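# Sort steel blanks into the tray with a magnet

## Task

The mat holds round blanks that all look grey, some steel and some aluminium. Get every steel one inside the tray and keep every aluminium one out of it. At the end the tray stands upright, nothing is moving, no blank clings to the magnet once it is off, and nothing relies on the robot to stay where it is. Finish by releasing and withdrawing the arm.

## Robot and tools

Robot: one six-joint arm (UR12e-type) on a mounting block at the scene origin. Check the images: the block may hold the base upright or tilted about halfway toward +y or -y. The arm faces +x. The only tool is a magnet gripper, a 48 mm round barrel whose flat face ends 85 mm past the mounting face. Behind it sit a 75 mm spacer, a 75 mm plate and a 22 mm block sticking out toward the tool's -y axis (corners sweep a 92 mm radius when the last joint turns), plus a cable stub; keep these clear of the tray and table.

Frames: the scene frame is fixed to the table, origin on the table top at the arm's foot, z = 0 the table surface, +z up, +x out in front, +y to the left looking along +x. The face point is the centre of the magnet face; its own z axis points out of the face, and all motion offsets are given along the face point's own axes, not the scene axes.

Magnet: on pulls steel or iron only. Aluminium is not attracted, so touching a blank and reading part_present tells steel from aluminium. Pull drops very fast with gap (half at 0.33 mm, a fifth at 1 mm, under 1 N at 10 mm), so set the face flat on the blank before lifting. Light steel (under about 60 g) may jump up from about 10 mm. Held parts resist sliding only by friction; avoid tilting or fast moves with a load. Off, roughly 0.3 N remains, enough to keep a steel part under about 30 g stuck, which would break the goal; check the image and part_present after release. Piston travel takes about 0.1 s.

execute_actions(actions): a list of chunks. Each chunk is a table of up to 15 rows, one row per 1/30 s control step; a short table repeats its final row for the rest. Each row has 7 numbers in [-1, 1]: dx, dy, dz, rx, ry, rz, magnet. The first six are an offset from the face point's pose at the start of that chunk (every row of a chunk counts from that same start), in the face point's axes; 1.0 equals 0.6 m for dx/dy/dz and 180 degrees for the rotation, and rx, ry, rz form one rotation vector. The magnet number is absolute: above 0.01 is on, 0.01 or less is off, and it stays as last sent. Write every number literally; no expressions or repetition shorthand. An empty list just holds and reports the state (use it first to see the scene).

move(target, speed, stop_force, blocking): target is one 7-number row as above, an offset from the pose in the latest result that reported one, driven along a straight path. speed is in m/s, 0.002 to 0.5 (default 0.25); rotation is capped at twice that in rad/s. Path lasts 0.5 to 10 s. It does not avoid obstacles, and the arm is stiff: aiming even slightly into a hard surface can trigger a fault. To touch down, use stop_force (13 to 80 N, not before 0.2 s into the scene) with a very slow speed; the path then halts when resisting push appears and backs off two steps. Omit stop_force when lifting off something you press on. blocking=false returns after 0.5 s; then use wait(0) or stop before new commands; it cannot be combined with stop_force. The result adds a move: line with the ending (done, contact, off_target, moving, held, fault) and limits (paced = pose clipped, held = steps blocked) and distance to target.

wait(seconds): 0 to 10, holds the last command, returns early when a running move ends. stop(): brakes a running move. zoom_image(camera, region): camera "cam_wrist" (672x504), region [x0, y0, x1, y1] pixels from top-left, at most 504 by 504. read_manual(section): licence texts only. finished_scene(scene): ends the current scene, irreversibly; only call it once the goal holds with the arm clear.

Results: end_effector_position (m) and end_effector_quat_wxyz give measured face point pose in the scene frame (printed position can be off at long reach; images are true); velocities in m/s and rad/s; Joint positions, velocities and torques in joint order shoulder pan, shoulder lift, elbow, wrist 1, wrist 2, wrist 3; Hand target; Off the commanded pose; Wrist force and torque along the face point axes (offset up to about 5.5 N, noise up to 3.4 N, saturates near 100 N; pressing gives a force pointing back into the arm); magnet_out, magnet_back, part_present (1 when steel is held with at least about 36 N); step readings with HELD marks; 'pose unreachable', 'cause:' and 'joint sent to its limit' lines. Commands are smoothed (about 0.17 s lag) and clipped each step to 100 mm and 16 degrees from the measured pose, so big offsets may arrive late or short; send the remainder.

Avoid: any outside force of 150 N or joint torque at its limit (elbow 139, wrists 50.2, shoulder 306 N m) causes a 10 s stop; hard hits, drops, slips; tipping the tray; pushing anything off the table. Long holds under load heat motors (warning at 70 °C, brake stop at 85 °C). Loose parts may get a small random nudge, so re-check before finishing.

Each tool is called after "Emit:" as name(argument=value, ...) on one line, values as JSON.

## Session

Emit:
execute_actions(actions=[])

Scene clock: 0.00 s.
end_effector_position=(+0.1170, -0.3480, +0.3315) magnet_out=0 magnet_back=1 part_present=0 end_effector_quat_wxyz=(-0.072, +0.506, +0.854, +0.099) end_effector_velocity=(+0.000, +0.000, -0.000) end_effector_angular_velocity=(+0.001, +0.000, -0.001)
Joint positions: [-1.632 -0.913  2.256 -1.88  -1.671  2.596]
Joint velocities: [-0.     0.    -0.     0.001  0.     0.001]
Joint torques (N m, as the arm reports them, + toward a larger angle): no reading
Motor temperatures (°C, as the motors report them): [30 29 29 35 36 36]
Wrist force (N, on the end effector, along its own x y z axes, offset not removed): no reading
Wrist torque (N m, same axes, about the end effector's origin, offset not removed): no reading
Hand target: +0.117, -0.348, +0.332; -0.072, +0.506, +0.854, +0.099

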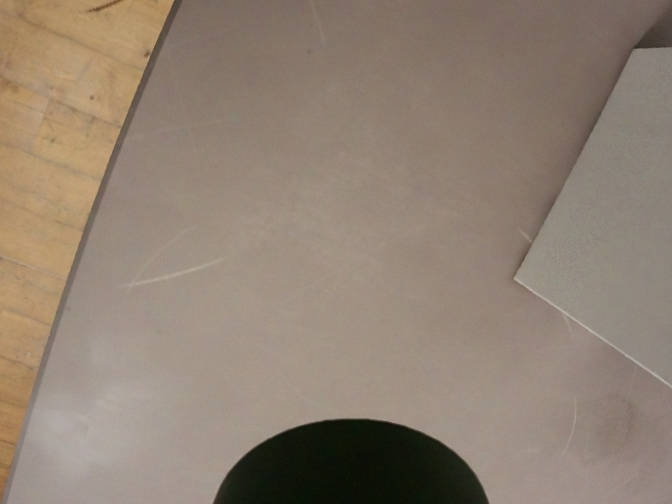

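Emit:
move(target=[0.288,0.875,-0.311,0.012,-0.078,0.159,0])

Scene clock: 7.37 s.
end_effector_position=(+0.4996, +0.0006, +0.6020) magnet_out=0 magnet_back=1 part_present=0 end_effector_quat_wxyz=(+0.000, +0.707, +0.707, +0.001) end_effector_velocity=(+0.002, +0.001, +0.001) end_effector_angular_velocity=(+0.001, +0.002, -0.005)
Joint positions: [-1.001 -1.468  1.871 -1.258 -1.194  3.54 ]
Joint velocities: [ 0.003  0.002 -0.005  0.003  0.001  0.006]
Joint torques (N m, as the arm reports them, + toward a larger angle): [-19.84  13.44 -51.44  -2.06   2.89   2.37]
Motor temperatures (°C, as the motors report them): [30 29 29 35 36 36]
Wrist force (N, on the end effector, along its own x y z axes, offset not removed): [-1.0 -3.3 -1.6]
Wrist torque (N m, same axes, about the end effector's origin, offset not removed): [-0.17 0.03 0.19]
Hand target: +0.500, +0.001, +0.602; +0.000, +0.707, +0.707, +0.001
Off the commanded pose: 0.001 m, 0 deg.
move: done
camera_calibration (this result's frames):
cam_wrist: T_world_to_cam=[[0.0472578, 0.998793, -0.013398, -0.011169], [0.97498, -0.0432062, 0.218052, -0.565585], [0.21721, -0.0233674, -0.975845, 0.558863], [0, 0, 0, 1]] pos_world=[0.430572, -0.000222101, 0.668541]

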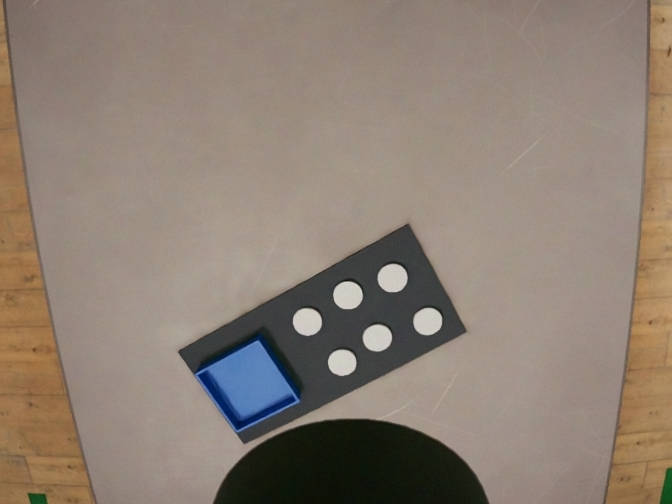

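Emit:
move(target=[0.092,0.192,0.945,0,0,0,0])

Emit:
move(target=[0,0,0.06,0,0,0,1], speed=0.01, stop_force=15)

Scene clock: 15.90 s.
end_effector_position=(+0.6160, +0.0568, +0.0352) magnet_out=0 magnet_back=1 part_present=0 end_effector_quat_wxyz=(+0.000, +0.707, +0.707, +0.001) end_effector_velocity=(+0.001, -0.001, -0.003) end_effector_angular_velocity=(-0.002, -0.001, +0.001)
Joint positions: [-0.338 -1.055  2.31  -2.479 -0.841  4.211]
Joint velocities: [ 0.004  0.006 -0.001 -0.011  0.     0.006]
Joint torques (N m, as the arm reports them, + toward a larger angle): [-32.7  -20.24 -31.47  -6.62   2.77   3.42]
Motor temperatures (°C, as the motors report them): [30 29 29 35 36 36]
Wrist force (N, on the end effector, along its own x y z axes, offset not removed): [1.8 -0.1 -1.7]
Wrist torque (N m, same axes, about the end effector's origin, offset not removed): [0.16 -0.31 0.21]
Hand target: +0.616, +0.057, +0.035; +0.000, +0.707, +0.707, +0.001
Off the commanded pose: 0.001 m, 0 deg.
move: done
camera_calibration (this result's frames):
cam_wrist: T_world_to_cam=[[0.0466118, 0.998839, -0.0122005, -0.0799717], [0.97495, -0.0428311, 0.218261, -0.553122], [0.217485, -0.0220684, -0.975814, -0.0184681], [0, 0, 0, 1]] pos_world=[0.547011, 0.0557805, 0.101728]

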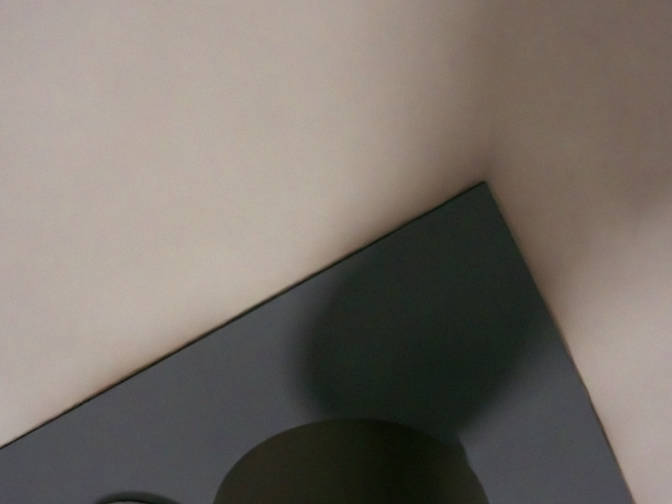

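Scene clock: 18.87 s.
end_effector_position=(+0.6162, +0.0569, +0.0096) magnet_out=1 magnet_back=0 part_present=1 end_effector_quat_wxyz=(+0.000, +0.707, +0.707, +0.001) end_effector_velocity=(-0.001, +0.001, +0.002) end_effector_angular_velocity=(+0.002, +0.004, -0.002)
Joint positions: [-0.309 -1.012  2.312 -2.549 -0.832  4.248]
Joint velocities: [-0.002 -0.005 -0.     0.013 -0.    -0.005]
Joint torques (N m, as the arm reports them, + toward a larger angle): [-47.45 -31.37  -9.47   4.78  -1.82  -1.95]
Motor temperatures (°C, as the motors report them): [30 29 29 35 36 36]
Wrist force (N, on the end effector, along its own x y z axes, offset not removed): [-17.2 9.8 -36.5]
Wrist torque (N m, same axes, about the end effector's origin, offset not removed): [-0.74 0.36 0.46]
Hand target: +0.616, +0.057, +0.010; +0.000, +0.707, +0.707, +0.001
Off the commanded pose: 0.010 m, 0 deg.
move: contact
camera_calibration (this result's frames):
cam_wrist: T_world_to_cam=[[0.0463984, 0.998849, -0.0121294, -0.0802934], [0.974904, -0.0426327, 0.218505, -0.547652], [0.217736, -0.0219633, -0.975761, -0.0436562], [0, 0, 0, 1]] pos_world=[0.547139, 0.0558942, 0.0760926]

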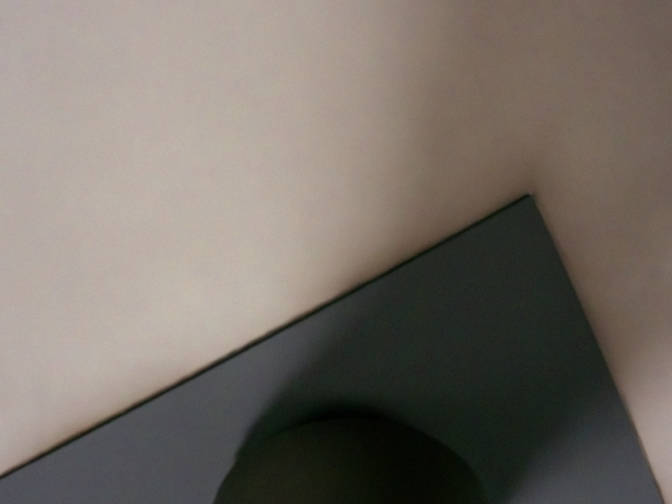

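Emit:
move(target=[0,0,-0.1,0,0,0,1])

Emit:
move(target=[-0.345,0.207,0,0,0,0,1])

Emit:
move(target=[0,0,0.11,0,0,0,1], speed=0.015, stop_force=15)

Emit:
execute_actions(actions=[[[0,0,0,0,0,0,0]]])

Emit:
move(target=[0,0,-0.06,0,0,0,0])

Scene clock: 23.60 s.
end_effector_position=(+0.6160, +0.0568, +0.0694) magnet_out=1 magnet_back=0 part_present=1 end_effector_quat_wxyz=(+0.000, +0.707, +0.707, +0.001) end_effector_velocity=(+0.000, +0.000, +0.003) end_effector_angular_velocity=(-0.001, +0.001, +0.002)
Joint positions: [-0.376 -1.109  2.303 -2.387 -0.855  4.164]
Joint velocities: [-0.003 -0.005 -0.001  0.008 -0.002 -0.005]
Joint torques (N m, as the arm reports them, + toward a larger angle): [-63.71 -44.6  -37.24  -1.34  -2.71  -0.84]
Motor temperatures (°C, as the motors report them): [30 29 29 35 36 36]
Wrist force (N, on the end effector, along its own x y z axes, offset not removed): [-0.7 0.0 0.8]
Wrist torque (N m, same axes, about the end effector's origin, offset not removed): [0.18 0.11 0.15]
Hand target: +0.616, +0.057, +0.070; +0.000, +0.707, +0.707, +0.001
Off the commanded pose: 0.000 m, 0 deg.
move: done
camera_calibration (this result's frames):
cam_wrist: T_world_to_cam=[[0.0464747, 0.998844, -0.0123016, -0.0794674], [0.974877, -0.0426671, 0.218617, -0.560582], [0.21784, -0.0221527, -0.975733, 0.0146453], [0, 0, 0, 1]] pos_world=[0.547002, 0.0557815, 0.135865]

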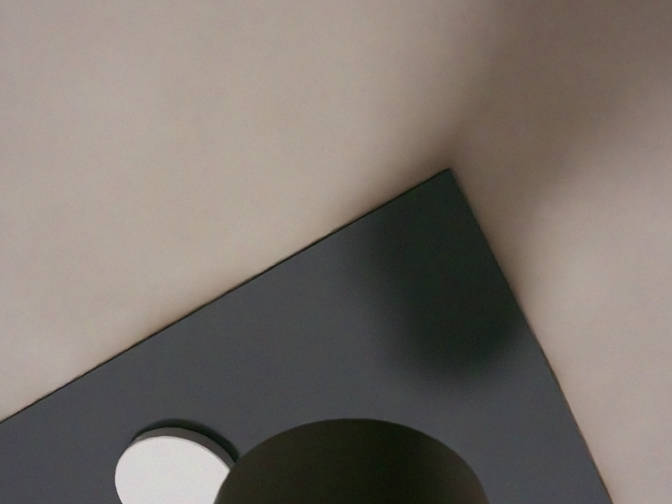

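Scene clock: 25.27 s.
end_effector_position=(+0.7402, -0.1501, +0.0693) magnet_out=1 magnet_back=0 part_present=1 end_effector_quat_wxyz=(+0.000, +0.707, +0.707, +0.001) end_effector_velocity=(+0.002, -0.001, +0.001) end_effector_angular_velocity=(-0.000, -0.001, +0.001)
Joint positions: [-0.487 -0.747  1.97  -2.332 -0.9    4.032]
Joint velocities: [-0.     0.002 -0.004  0.002  0.    -0.   ]
Joint torques (N m, as the arm reports them, + toward a larger angle): [-83.83 -41.13 -38.25  -0.71  -2.57  -1.13]
Motor temperatures (°C, as the motors report them): [30 29 29 35 36 36]
Wrist force (N, on the end effector, along its own x y z axes, offset not removed): [-1.2 0.9 -1.7]
Wrist torque (N m, same axes, about the end effector's origin, offset not removed): [0.31 -0.05 0.10]
Hand target: +0.740, -0.150, +0.069; +0.000, +0.707, +0.707, +0.001
Off the commanded pose: 0.000 m, 0 deg.
move: done
camera_calibration (this result's frames):
cam_wrist: T_world_to_cam=[[0.0465395, 0.998838, -0.0125183, 0.121299], [0.97488, -0.0426835, 0.218604, -0.690423], [0.217815, -0.0223775, -0.975733, -0.0171207], [0, 0, 0, 1]] pos_world=[0.671163, -0.151011, 0.135742]

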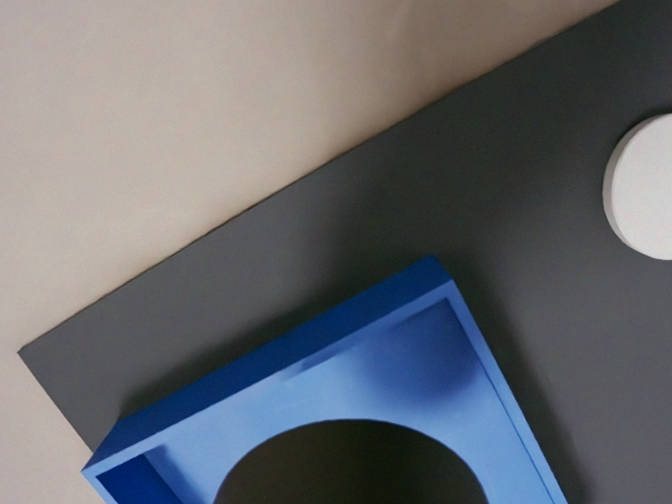

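Scene clock: 28.37 s.
end_effector_position=(+0.7404, -0.1499, +0.0288) magnet_out=1 magnet_back=0 part_present=1 end_effector_quat_wxyz=(+0.000, +0.707, +0.707, +0.001) end_effector_velocity=(-0.001, +0.001, +0.004) end_effector_angular_velocity=(+0.002, +0.001, +0.000)
Joint positions: [-0.453 -0.7    1.975 -2.408 -0.885  4.072]
Joint velocities: [-0.004 -0.006  0.     0.012 -0.001 -0.006]
Joint torques (N m, as the arm reports them, + toward a larger angle): [-60.04 -43.54 -13.31  -0.46   0.5   -1.26]
Motor temperatures (°C, as the motors report them): [30 29 29 35 36 36]
Wrist force (N, on the end effector, along its own x y z axes, offset not removed): [3.1 -22.7 -51.5]
Wrist torque (N m, same axes, about the end effector's origin, offset not removed): [0.86 -0.59 0.33]
Hand target: +0.740, -0.150, +0.030; +0.000, +0.707, +0.707, +0.001
Off the commanded pose: 0.026 m, 0 deg.
move: contact
camera_calibration (this result's frames):
cam_wrist: T_world_to_cam=[[0.0464014, 0.998845, -0.0124403, 0.120711], [0.974842, -0.0425613, 0.218797, -0.681724], [0.218015, -0.0222798, -0.975691, -0.0567438], [0, 0, 0, 1]] pos_world=[0.671343, -0.150851, 0.0952963]

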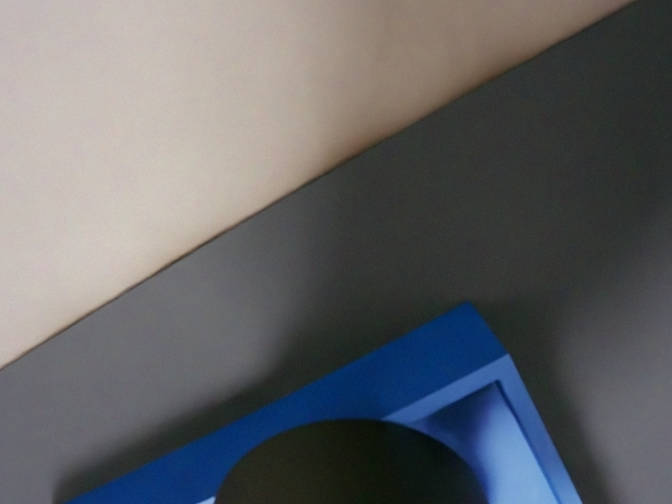

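Scene clock: 28.87 s.
end_effector_position=(+0.7404, -0.1499, +0.0290) magnet_out=0 magnet_back=1 part_present=0 end_effector_quat_wxyz=(+0.000, +0.707, +0.707, +0.001) end_effector_velocity=(-0.000, -0.000, -0.001) end_effector_angular_velocity=(+0.000, +0.001, +0.001)
Joint positions: [-0.453 -0.7    1.975 -2.408 -0.886  4.072]
Joint velocities: [ 0.001  0.002  0.    -0.001 -0.    -0.   ]
Joint torques (N m, as the arm reports them, + toward a larger angle): [-21.76 -21.44 -15.1   -6.7    4.97   2.69]
Motor temperatures (°C, as the motors report them): [30 29 29 35 36 36]
Wrist force (N, on the end effector, along its own x y z axes, offset not removed): [3.6 -19.2 -39.2]
Wrist torque (N m, same axes, about the end effector's origin, offset not removed): [0.58 -0.47 0.37]
Hand target: +0.740, -0.150, +0.029; +0.000, +0.707, +0.707, +0.001
Off the commanded pose: 0.000 m, 0 deg.
Step readings (end_effector_position):
0: (+0.7404, -0.1499, +0.0288)
1: (+0.7403, -0.1499, +0.0290)
2: (+0.7403, -0.1499, +0.0290)
4: (+0.7403, -0.1499, +0.0290)
8: (+0.7403, -0.1499, +0.0290)
15: end_effector_position above
camera_calibration (this result's frames):
cam_wrist: T_world_to_cam=[[0.0464545, 0.998842, -0.0125174, 0.120735], [0.974834, -0.0425956, 0.218823, -0.681739], [0.218036, -0.0223677, -0.975684, -0.0566644], [0, 0, 0, 1]] pos_world=[0.671329, -0.150901, 0.0954045]

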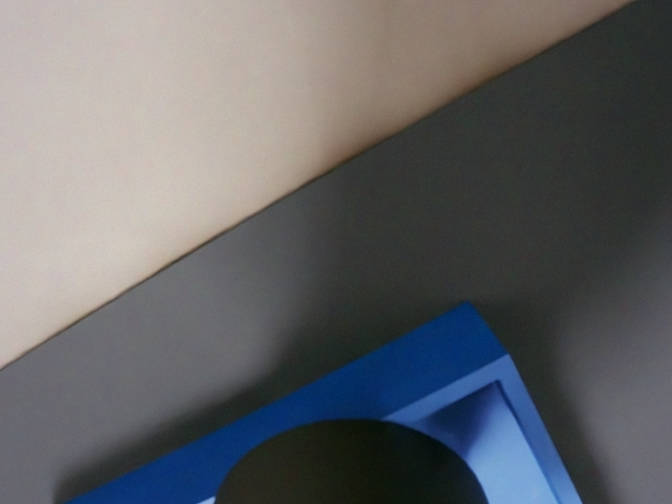

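Scene clock: 29.80 s.
end_effector_position=(+0.7403, -0.1500, +0.0647) magnet_out=0 magnet_back=1 part_present=0 end_effector_quat_wxyz=(+0.000, +0.707, +0.707, +0.001) end_effector_velocity=(-0.000, +0.000, +0.002) end_effector_angular_velocity=(-0.000, +0.001, +0.001)
Joint positions: [-0.483 -0.742  1.971 -2.341 -0.899  4.037]
Joint velocities: [-0.002 -0.003 -0.001  0.005 -0.002 -0.003]
Joint torques (N m, as the arm reports them, + toward a larger angle): [-76.38 -64.33 -38.11  -1.09  -2.85  -1.73]
Motor temperatures (°C, as the motors report them): [30 29 29 35 36 36]
Wrist force (N, on the end effector, along its own x y z axes, offset not removed): [1.8 -1.4 -1.2]
Wrist torque (N m, same axes, about the end effector's origin, offset not removed): [-0.02 -0.27 0.26]
Hand target: +0.740, -0.150, +0.065; +0.000, +0.707, +0.707, +0.001
Off the commanded pose: 0.000 m, 0 deg.
move: done
camera_calibration (this result's frames):
cam_wrist: T_world_to_cam=[[0.0465022, 0.998839, -0.0125803, 0.121227], [0.974831, -0.0426283, 0.218831, -0.689471], [0.21804, -0.0224398, -0.975682, -0.0217786], [0, 0, 0, 1]] pos_world=[0.671229, -0.150966, 0.131153]

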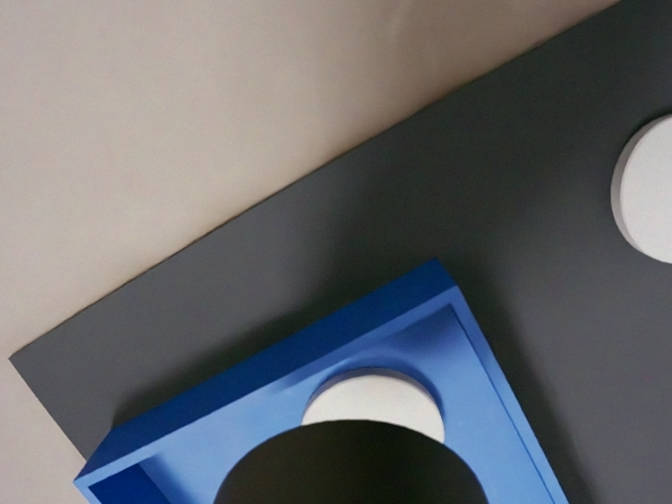

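Hit the rim, but the blank landed inside. Next is C.

Emit:
move(target=[0.152,-0.115,0,0,0,0,0])

Emit:
move(target=[0,0,0.075,0,0,0,0])

Emit:
move(target=[0,0,0.03,0,0,0,1], speed=0.01, stop_force=15)

Scene clock: 33.03 s.
end_effector_position=(+0.6714, -0.0591, +0.0647) magnet_out=0 magnet_back=1 part_present=0 end_effector_quat_wxyz=(+0.000, +0.707, +0.707, +0.001) end_effector_velocity=(-0.002, +0.002, -0.000) end_effector_angular_velocity=(+0.000, +0.002, -0.001)
Joint positions: [-0.45  -0.903  2.158 -2.391 -0.884  4.075]
Joint velocities: [ 0.001 -0.004  0.004  0.001 -0.001  0.   ]
Joint torques (N m, as the arm reports them, + toward a larger angle): [-34.77 -54.44 -17.86  -6.54   2.5    2.61]
Motor temperatures (°C, as the motors report them): [30 29 29 35 36 36]
Wrist force (N, on the end effector, along its own x y z axes, offset not removed): [0.5 -0.9 0.4]
Wrist torque (N m, same axes, about the end effector's origin, offset not removed): [0.02 -0.07 0.27]
Hand target: +0.671, -0.059, +0.065; +0.000, +0.707, +0.707, +0.001
Off the commanded pose: 0.000 m, 0 deg.
move: done
camera_calibration (this result's frames):
cam_wrist: T_world_to_cam=[[0.0464744, 0.998841, -0.0125054, 0.0336741], [0.974833, -0.0426176, 0.218825, -0.618466], [0.218038, -0.0223604, -0.975684, -0.0047691], [0, 0, 0, 1]] pos_world=[0.602376, -0.0600993, 0.131104]

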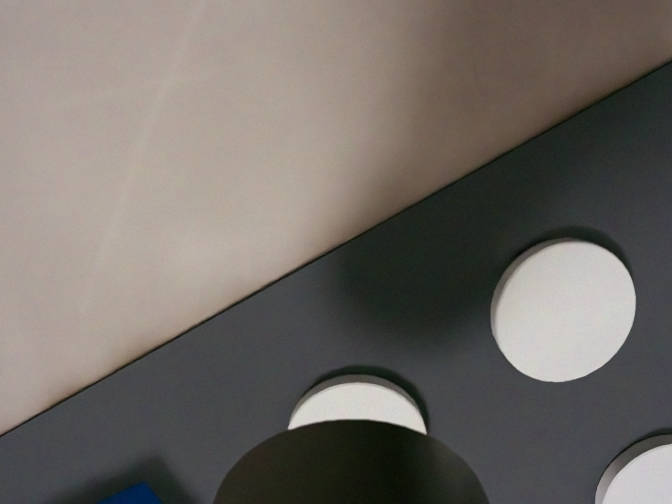

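Scene clock: 34.00 s.
end_effector_position=(+0.6714, -0.0590, +0.0198) magnet_out=0 magnet_back=1 part_present=0 end_effector_quat_wxyz=(+0.000, +0.707, +0.707, +0.001) end_effector_velocity=(+0.000, -0.000, -0.003) end_effector_angular_velocity=(+0.001, +0.001, +0.001)
Joint positions: [-0.407 -0.841  2.164 -2.492 -0.867  4.126]
Joint velocities: [ 0.003  0.006 -0.001 -0.005  0.002  0.002]
Joint torques (N m, as the arm reports them, + toward a larger angle): [-36.32 -36.38 -31.27  -6.3    2.55   3.09]
Motor temperatures (°C, as the motors report them): [30 29 29 35 36 36]
Wrist force (N, on the end effector, along its own x y z axes, offset not removed): [-0.6 -2.2 0.9]
Wrist torque (N m, same axes, about the end effector's origin, offset not removed): [-0.16 0.01 0.09]
Hand target: +0.672, -0.059, +0.020; +0.000, +0.707, +0.707, +0.001
Off the commanded pose: 0.000 m, 0 deg.
move: done
camera_calibration (this result's frames):
cam_wrist: T_world_to_cam=[[0.0465145, 0.998842, -0.012325, 0.0329669], [0.974862, -0.0426994, 0.218681, -0.608654], [0.217902, -0.022187, -0.975719, -0.0484038], [0, 0, 0, 1]] pos_world=[0.602367, -0.0599919, 0.0862792]

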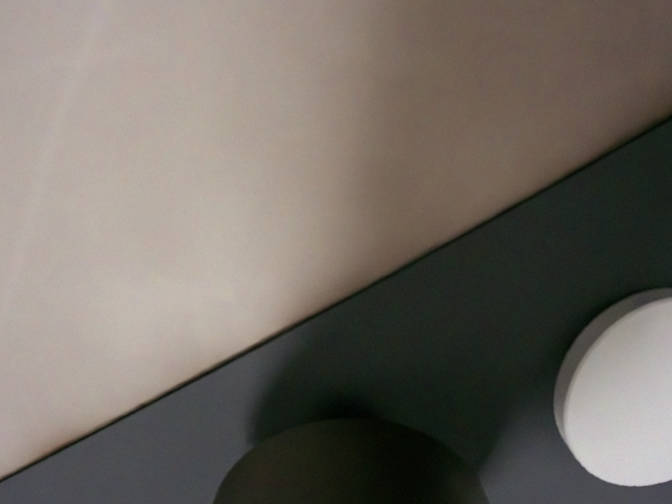

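Scene clock: 35.40 s.
end_effector_position=(+0.6715, -0.0589, +0.0099) magnet_out=1 magnet_back=0 part_present=1 end_effector_quat_wxyz=(+0.000, +0.707, +0.707, +0.002) end_effector_velocity=(-0.002, -0.001, +0.000) end_effector_angular_velocity=(+0.002, +0.007, -0.005)
Joint positions: [-0.397 -0.827  2.164 -2.514 -0.863  4.138]
Joint velocities: [-0.002 -0.    -0.001  0.011 -0.003 -0.003]
Joint torques (N m, as the arm reports them, + toward a larger angle): [-48.66 -40.28 -12.18   4.55  -1.22  -1.57]
Motor temperatures (°C, as the motors report them): [30 29 29 35 36 36]
Wrist force (N, on the end effector, along its own x y z axes, offset not removed): [-13.1 3.3 -42.6]
Wrist torque (N m, same axes, about the end effector's origin, offset not removed): [-1.00 -0.27 0.40]
Hand target: +0.671, -0.059, +0.010; +0.000, +0.707, +0.707, +0.001
Off the commanded pose: 0.008 m, 0 deg.
move: contact
camera_calibration (this result's frames):
cam_wrist: T_world_to_cam=[[0.0463088, 0.998851, -0.0123633, 0.0328916], [0.974807, -0.0424839, 0.218965, -0.606561], [0.218188, -0.0221918, -0.975654, -0.0583488], [0, 0, 0, 1]] pos_world=[0.602488, -0.0599178, 0.0762942]

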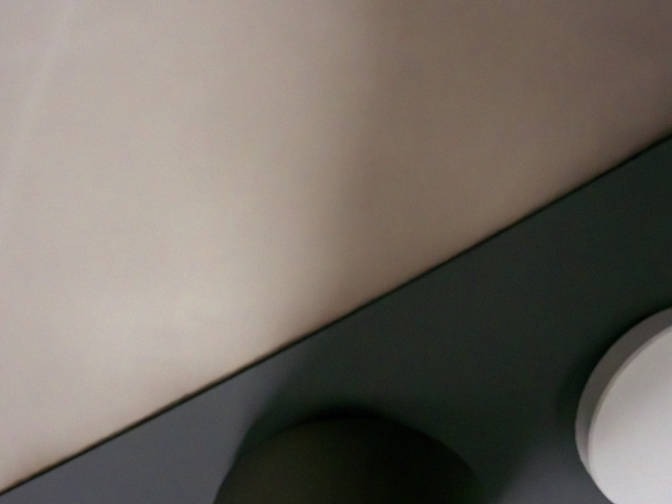

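Emit:
move(target=[0,0,-0.07,0,0,0,1])

Emit:
move(target=[-0.155,0.19,0,0,0,0,1])

Emit:
move(target=[0,0,0.08,0,0,0,1], speed=0.012, stop_force=15)

Emit:
execute_actions(actions=[[[0,0,0,0,0,0,0]]])

Emit:
move(target=[0,0,-0.06,0,0,0,0])

Emit:
move(target=[0.23,-0.075,0,0,0,0,0])

Emit:
move(target=[0,0,0.1,0,0,0,1], speed=0.012, stop_force=15)

Scene clock: 40.63 s.
end_effector_position=(+0.6714, -0.0590, +0.0516) magnet_out=1 magnet_back=0 part_present=1 end_effector_quat_wxyz=(+0.000, +0.707, +0.707, +0.001) end_effector_velocity=(+0.000, +0.001, +0.004) end_effector_angular_velocity=(-0.001, -0.000, +0.002)
Joint positions: [-0.438 -0.885  2.161 -2.421 -0.879  4.09 ]
Joint velocities: [-0.003 -0.006 -0.001  0.007 -0.002 -0.004]
Joint torques (N m, as the arm reports them, + toward a larger angle): [-78.52 -53.58 -34.4   -0.41  -2.6   -1.34]
Motor temperatures (°C, as the motors report them): [30 29 29 35 36 36]
Wrist force (N, on the end effector, along its own x y z axes, offset not removed): [-4.3 -1.5 1.4]
Wrist torque (N m, same axes, about the end effector's origin, offset not removed): [0.05 0.40 0.17]
Hand target: +0.671, -0.059, +0.052; +0.000, +0.707, +0.707, +0.001
Off the commanded pose: 0.000 m, 0 deg.
move: done
camera_calibration (this result's frames):
cam_wrist: T_world_to_cam=[[0.0463629, 0.998847, -0.0124675, 0.0334683], [0.974794, -0.0425128, 0.219017, -0.615585], [0.218235, -0.0223075, -0.975641, -0.0176595], [0, 0, 0, 1]] pos_world=[0.602371, -0.0599939, 0.118012]

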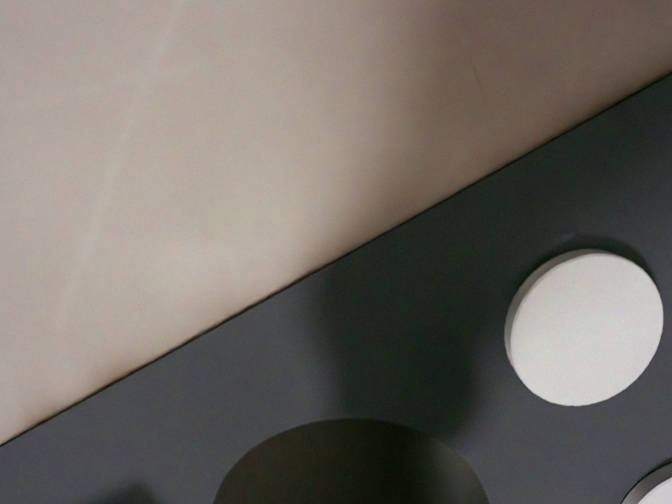

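Scene clock: 41.93 s.
end_effector_position=(+0.7852, -0.1517, +0.0517) magnet_out=1 magnet_back=0 part_present=1 end_effector_quat_wxyz=(+0.001, +0.707, +0.707, +0.001) end_effector_velocity=(+0.002, -0.002, -0.000) end_effector_angular_velocity=(+0.000, -0.000, -0.002)
Joint positions: [-0.446 -0.695  1.883 -2.327 -0.883  4.08 ]
Joint velocities: [-0.     0.003 -0.005  0.002  0.     0.001]
Joint torques (N m, as the arm reports them, + toward a larger angle): [-46.09 -42.59 -36.88  -1.25   2.78  -1.71]
Motor temperatures (°C, as the motors report them): [30 29 29 35 36 36]
Wrist force (N, on the end effector, along its own x y z axes, offset not removed): [0.8 0.9 -0.4]
Wrist torque (N m, same axes, about the end effector's origin, offset not removed): [0.30 -0.14 0.12]
Hand target: +0.785, -0.152, +0.052; +0.000, +0.707, +0.707, +0.001
Off the commanded pose: 0.000 m, 0 deg.
move: done
camera_calibration (this result's frames):
cam_wrist: T_world_to_cam=[[0.0464048, 0.998844, -0.0125154, 0.120734], [0.97478, -0.0425419, 0.219075, -0.730514], [0.218289, -0.0223658, -0.975628, -0.0444663], [0, 0, 0, 1]] pos_world=[0.716194, -0.152666, 0.118166]

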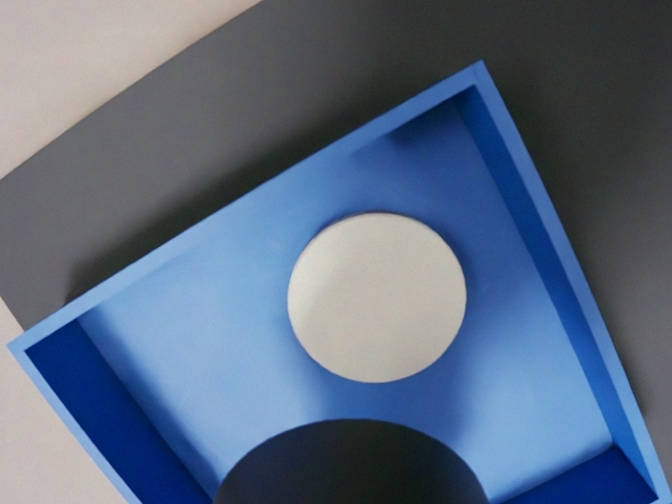

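Scene clock: 45.57 s.
end_effector_position=(+0.7856, -0.1516, +0.0132) magnet_out=1 magnet_back=0 part_present=1 end_effector_quat_wxyz=(+0.001, +0.707, +0.708, +0.002) end_effector_velocity=(-0.001, -0.000, +0.001) end_effector_angular_velocity=(+0.002, +0.004, -0.001)
Joint positions: [-0.415 -0.652  1.885 -2.396 -0.87   4.117]
Joint velocities: [-0.002 -0.001 -0.     0.008 -0.001 -0.004]
Joint torques (N m, as the arm reports them, + toward a larger angle): [-45.49 -38.84  -9.94   5.03   0.83  -1.88]
Motor temperatures (°C, as the motors report them): [30 29 29 35 36 36]
Wrist force (N, on the end effector, along its own x y z axes, offset not removed): [-17.4 -7.6 -62.9]
Wrist torque (N m, same axes, about the end effector's origin, offset not removed): [0.12 0.20 0.20]
Hand target: +0.785, -0.152, +0.014; +0.001, +0.707, +0.707, +0.002
Off the commanded pose: 0.009 m, 0 deg.
move: contact
camera_calibration (this result's frames):
cam_wrist: T_world_to_cam=[[0.0461001, 0.998857, -0.012612, 0.120341], [0.974689, -0.0422126, 0.219542, -0.72224], [0.218759, -0.0224137, -0.975521, -0.0825378], [0, 0, 0, 1]] pos_world=[0.716468, -0.152541, 0.0795625]

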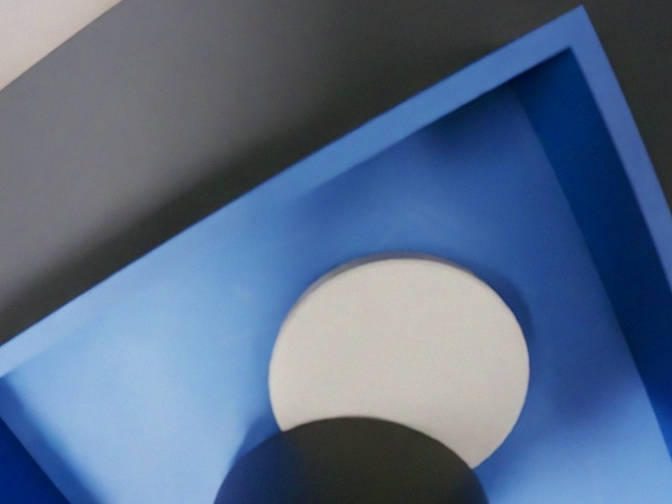

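Scene clock: 46.07 s.
end_effector_position=(+0.7856, -0.1516, +0.0132) magnet_out=0 magnet_back=1 part_present=0 end_effector_quat_wxyz=(+0.001, +0.707, +0.708, +0.002) end_effector_velocity=(-0.000, -0.000, -0.001) end_effector_angular_velocity=(-0.000, +0.001, +0.000)
Joint positions: [-0.415 -0.652  1.885 -2.396 -0.87   4.117]
Joint velocities: [ 0.     0.001 -0.    -0.    -0.    -0.   ]
Joint torques (N m, as the arm reports them, + toward a larger angle): [-29.15 -17.86 -11.79  -1.45  -0.92   2.6 ]
Motor temperatures (°C, as the motors report them): [30 29 29 35 36 36]
Wrist force (N, on the end effector, along its own x y z axes, offset not removed): [-7.3 -1.3 -49.2]
Wrist torque (N m, same axes, about the end effector's origin, offset not removed): [0.14 -0.14 0.07]
Hand target: +0.786, -0.152, +0.013; +0.001, +0.707, +0.708, +0.002
Off the commanded pose: 0.000 m, 0 deg.
Step readings (end_effector_position):
0: (+0.7856, -0.1516, +0.0132)
1: (+0.7855, -0.1516, +0.0132)
2: (+0.7855, -0.1515, +0.0132)
4: (+0.7855, -0.1515, +0.0132)
8: (+0.7855, -0.1516, +0.0132)
15: end_effector_position above
camera_calibration (this result's frames):
cam_wrist: T_world_to_cam=[[0.0460911, 0.998858, -0.0126197, 0.120348], [0.974688, -0.042202, 0.219551, -0.722262], [0.218768, -0.0224197, -0.975519, -0.0824708], [0, 0, 0, 1]] pos_world=[0.716475, -0.15254, 0.0796403]

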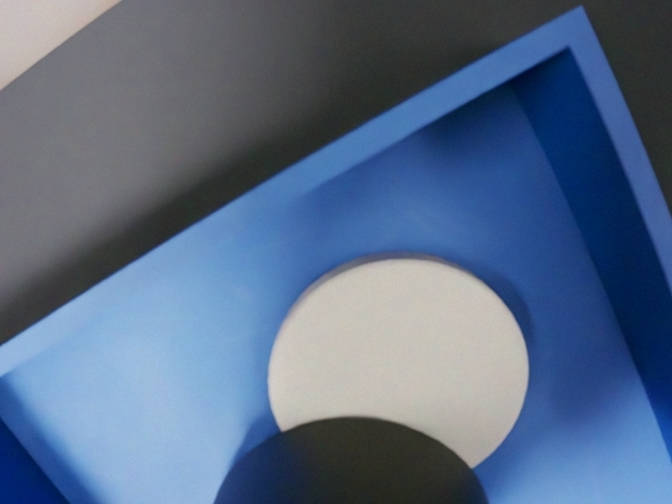

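Scene clock: 47.00 s.
end_effector_position=(+0.7854, -0.1516, +0.0490) magnet_out=0 magnet_back=1 part_present=0 end_effector_quat_wxyz=(+0.001, +0.707, +0.708, +0.002) end_effector_velocity=(+0.000, -0.000, +0.003) end_effector_angular_velocity=(-0.002, -0.000, +0.002)
Joint positions: [-0.444 -0.692  1.883 -2.332 -0.881  4.082]
Joint velocities: [-0.002 -0.003 -0.     0.003 -0.002 -0.003]
Joint torques (N m, as the arm reports them, + toward a larger angle): [-82.45 -69.72 -36.34  -0.56  -3.09  -1.33]
Motor temperatures (°C, as the motors report them): [30 29 29 35 36 36]
Wrist force (N, on the end effector, along its own x y z axes, offset not removed): [-2.2 -0.2 1.3]
Wrist torque (N m, same axes, about the end effector's origin, offset not removed): [0.12 -0.03 0.11]
Hand target: +0.785, -0.152, +0.049; +0.001, +0.707, +0.708, +0.002
Off the commanded pose: 0.000 m, 0 deg.
move: done
camera_calibration (this result's frames):
cam_wrist: T_world_to_cam=[[0.0461414, 0.998854, -0.0126764, 0.120838], [0.974686, -0.0422386, 0.219554, -0.729992], [0.218767, -0.0224861, -0.975518, -0.0475851], [0, 0, 0, 1]] pos_world=[0.716347, -0.152603, 0.115384]

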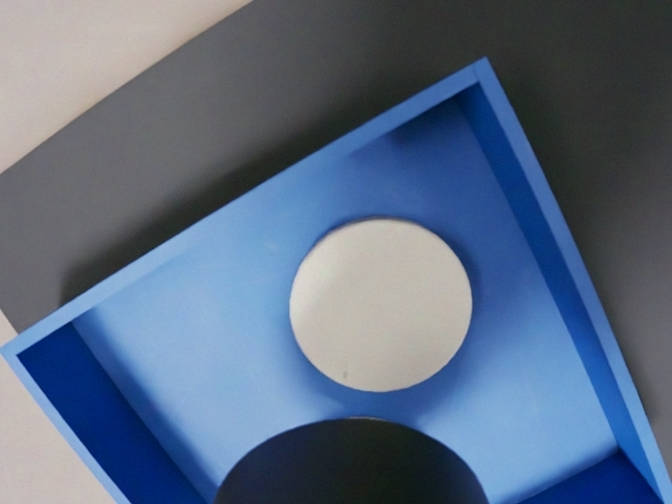

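Scene clock: 48.27 s.
end_effector_position=(+0.7404, -0.0139, +0.0490) magnet_out=0 magnet_back=1 part_present=0 end_effector_quat_wxyz=(+0.001, +0.707, +0.708, +0.002) end_effector_velocity=(-0.001, +0.002, +0.000) end_effector_angular_velocity=(-0.001, +0.000, -0.000)
Joint positions: [-0.353 -0.886  2.048 -2.375 -0.846  4.193]
Joint velocities: [ 0.002 -0.004  0.003 -0.001 -0.     0.003]
Joint torques (N m, as the arm reports them, + toward a larger angle): [-36.3  -55.19 -18.17  -6.22   2.33   3.2 ]
Motor temperatures (°C, as the motors report them): [30 29 29 35 36 36]
Wrist force (N, on the end effector, along its own x y z axes, offset not removed): [-1.9 -2.0 -2.2]
Wrist torque (N m, same axes, about the end effector's origin, offset not removed): [-0.03 0.19 0.20]
Hand target: +0.740, -0.014, +0.049; +0.001, +0.707, +0.708, +0.002
Off the commanded pose: 0.000 m, 0 deg.
move: done
camera_calibration (this result's frames):
cam_wrist: T_world_to_cam=[[0.0460852, 0.99886, -0.0124792, -0.0146495], [0.974688, -0.042227, 0.219547, -0.680274], [0.21877, -0.0222812, -0.975522, -0.0346044], [0, 0, 0, 1]] pos_world=[0.6713, -0.0148641, 0.115412]

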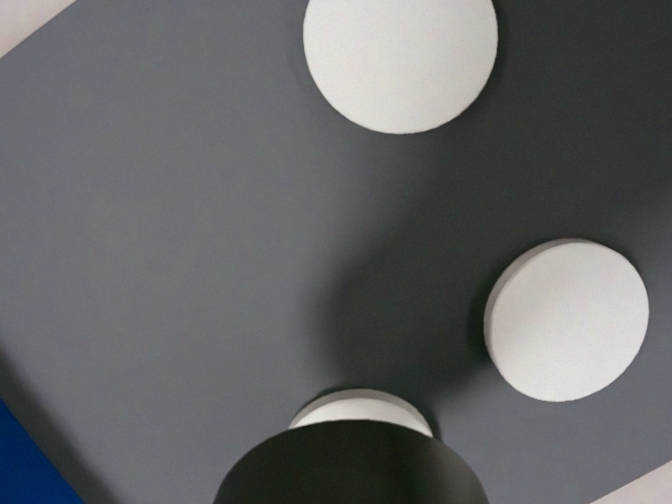

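Scene clock: 51.93 s.
end_effector_position=(+0.7407, -0.0137, +0.0099) magnet_out=1 magnet_back=0 part_present=1 end_effector_quat_wxyz=(+0.001, +0.707, +0.708, +0.002) end_effector_velocity=(-0.001, -0.000, +0.002) end_effector_angular_velocity=(+0.001, +0.004, +0.001)
Joint positions: [-0.317 -0.837  2.051 -2.458 -0.834  4.239]
Joint velocities: [-0.002 -0.003 -0.001  0.011 -0.001 -0.008]
Joint torques (N m, as the arm reports them, + toward a larger angle): [-45.95 -39.6  -11.54   5.1   -1.25  -1.82]
Motor temperatures (°C, as the motors report them): [30 29 29 35 36 36]
Wrist force (N, on the end effector, along its own x y z axes, offset not removed): [-13.8 0.4 -49.9]
Wrist torque (N m, same axes, about the end effector's origin, offset not removed): [-1.18 -0.29 0.40]
Hand target: +0.741, -0.014, +0.010; +0.001, +0.707, +0.708, +0.002
Off the commanded pose: 0.021 m, 0 deg.
move: contact
camera_calibration (this result's frames):
cam_wrist: T_world_to_cam=[[0.0458232, 0.998872, -0.0124466, -0.0151108], [0.974618, -0.0419704, 0.219904, -0.671891], [0.219134, -0.0222074, -0.975442, -0.0730755], [0, 0, 0, 1]] pos_world=[0.671543, -0.0147286, 0.0762828]

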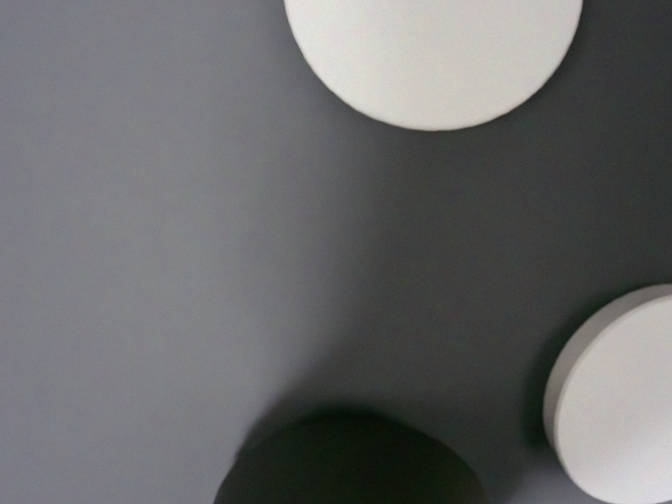

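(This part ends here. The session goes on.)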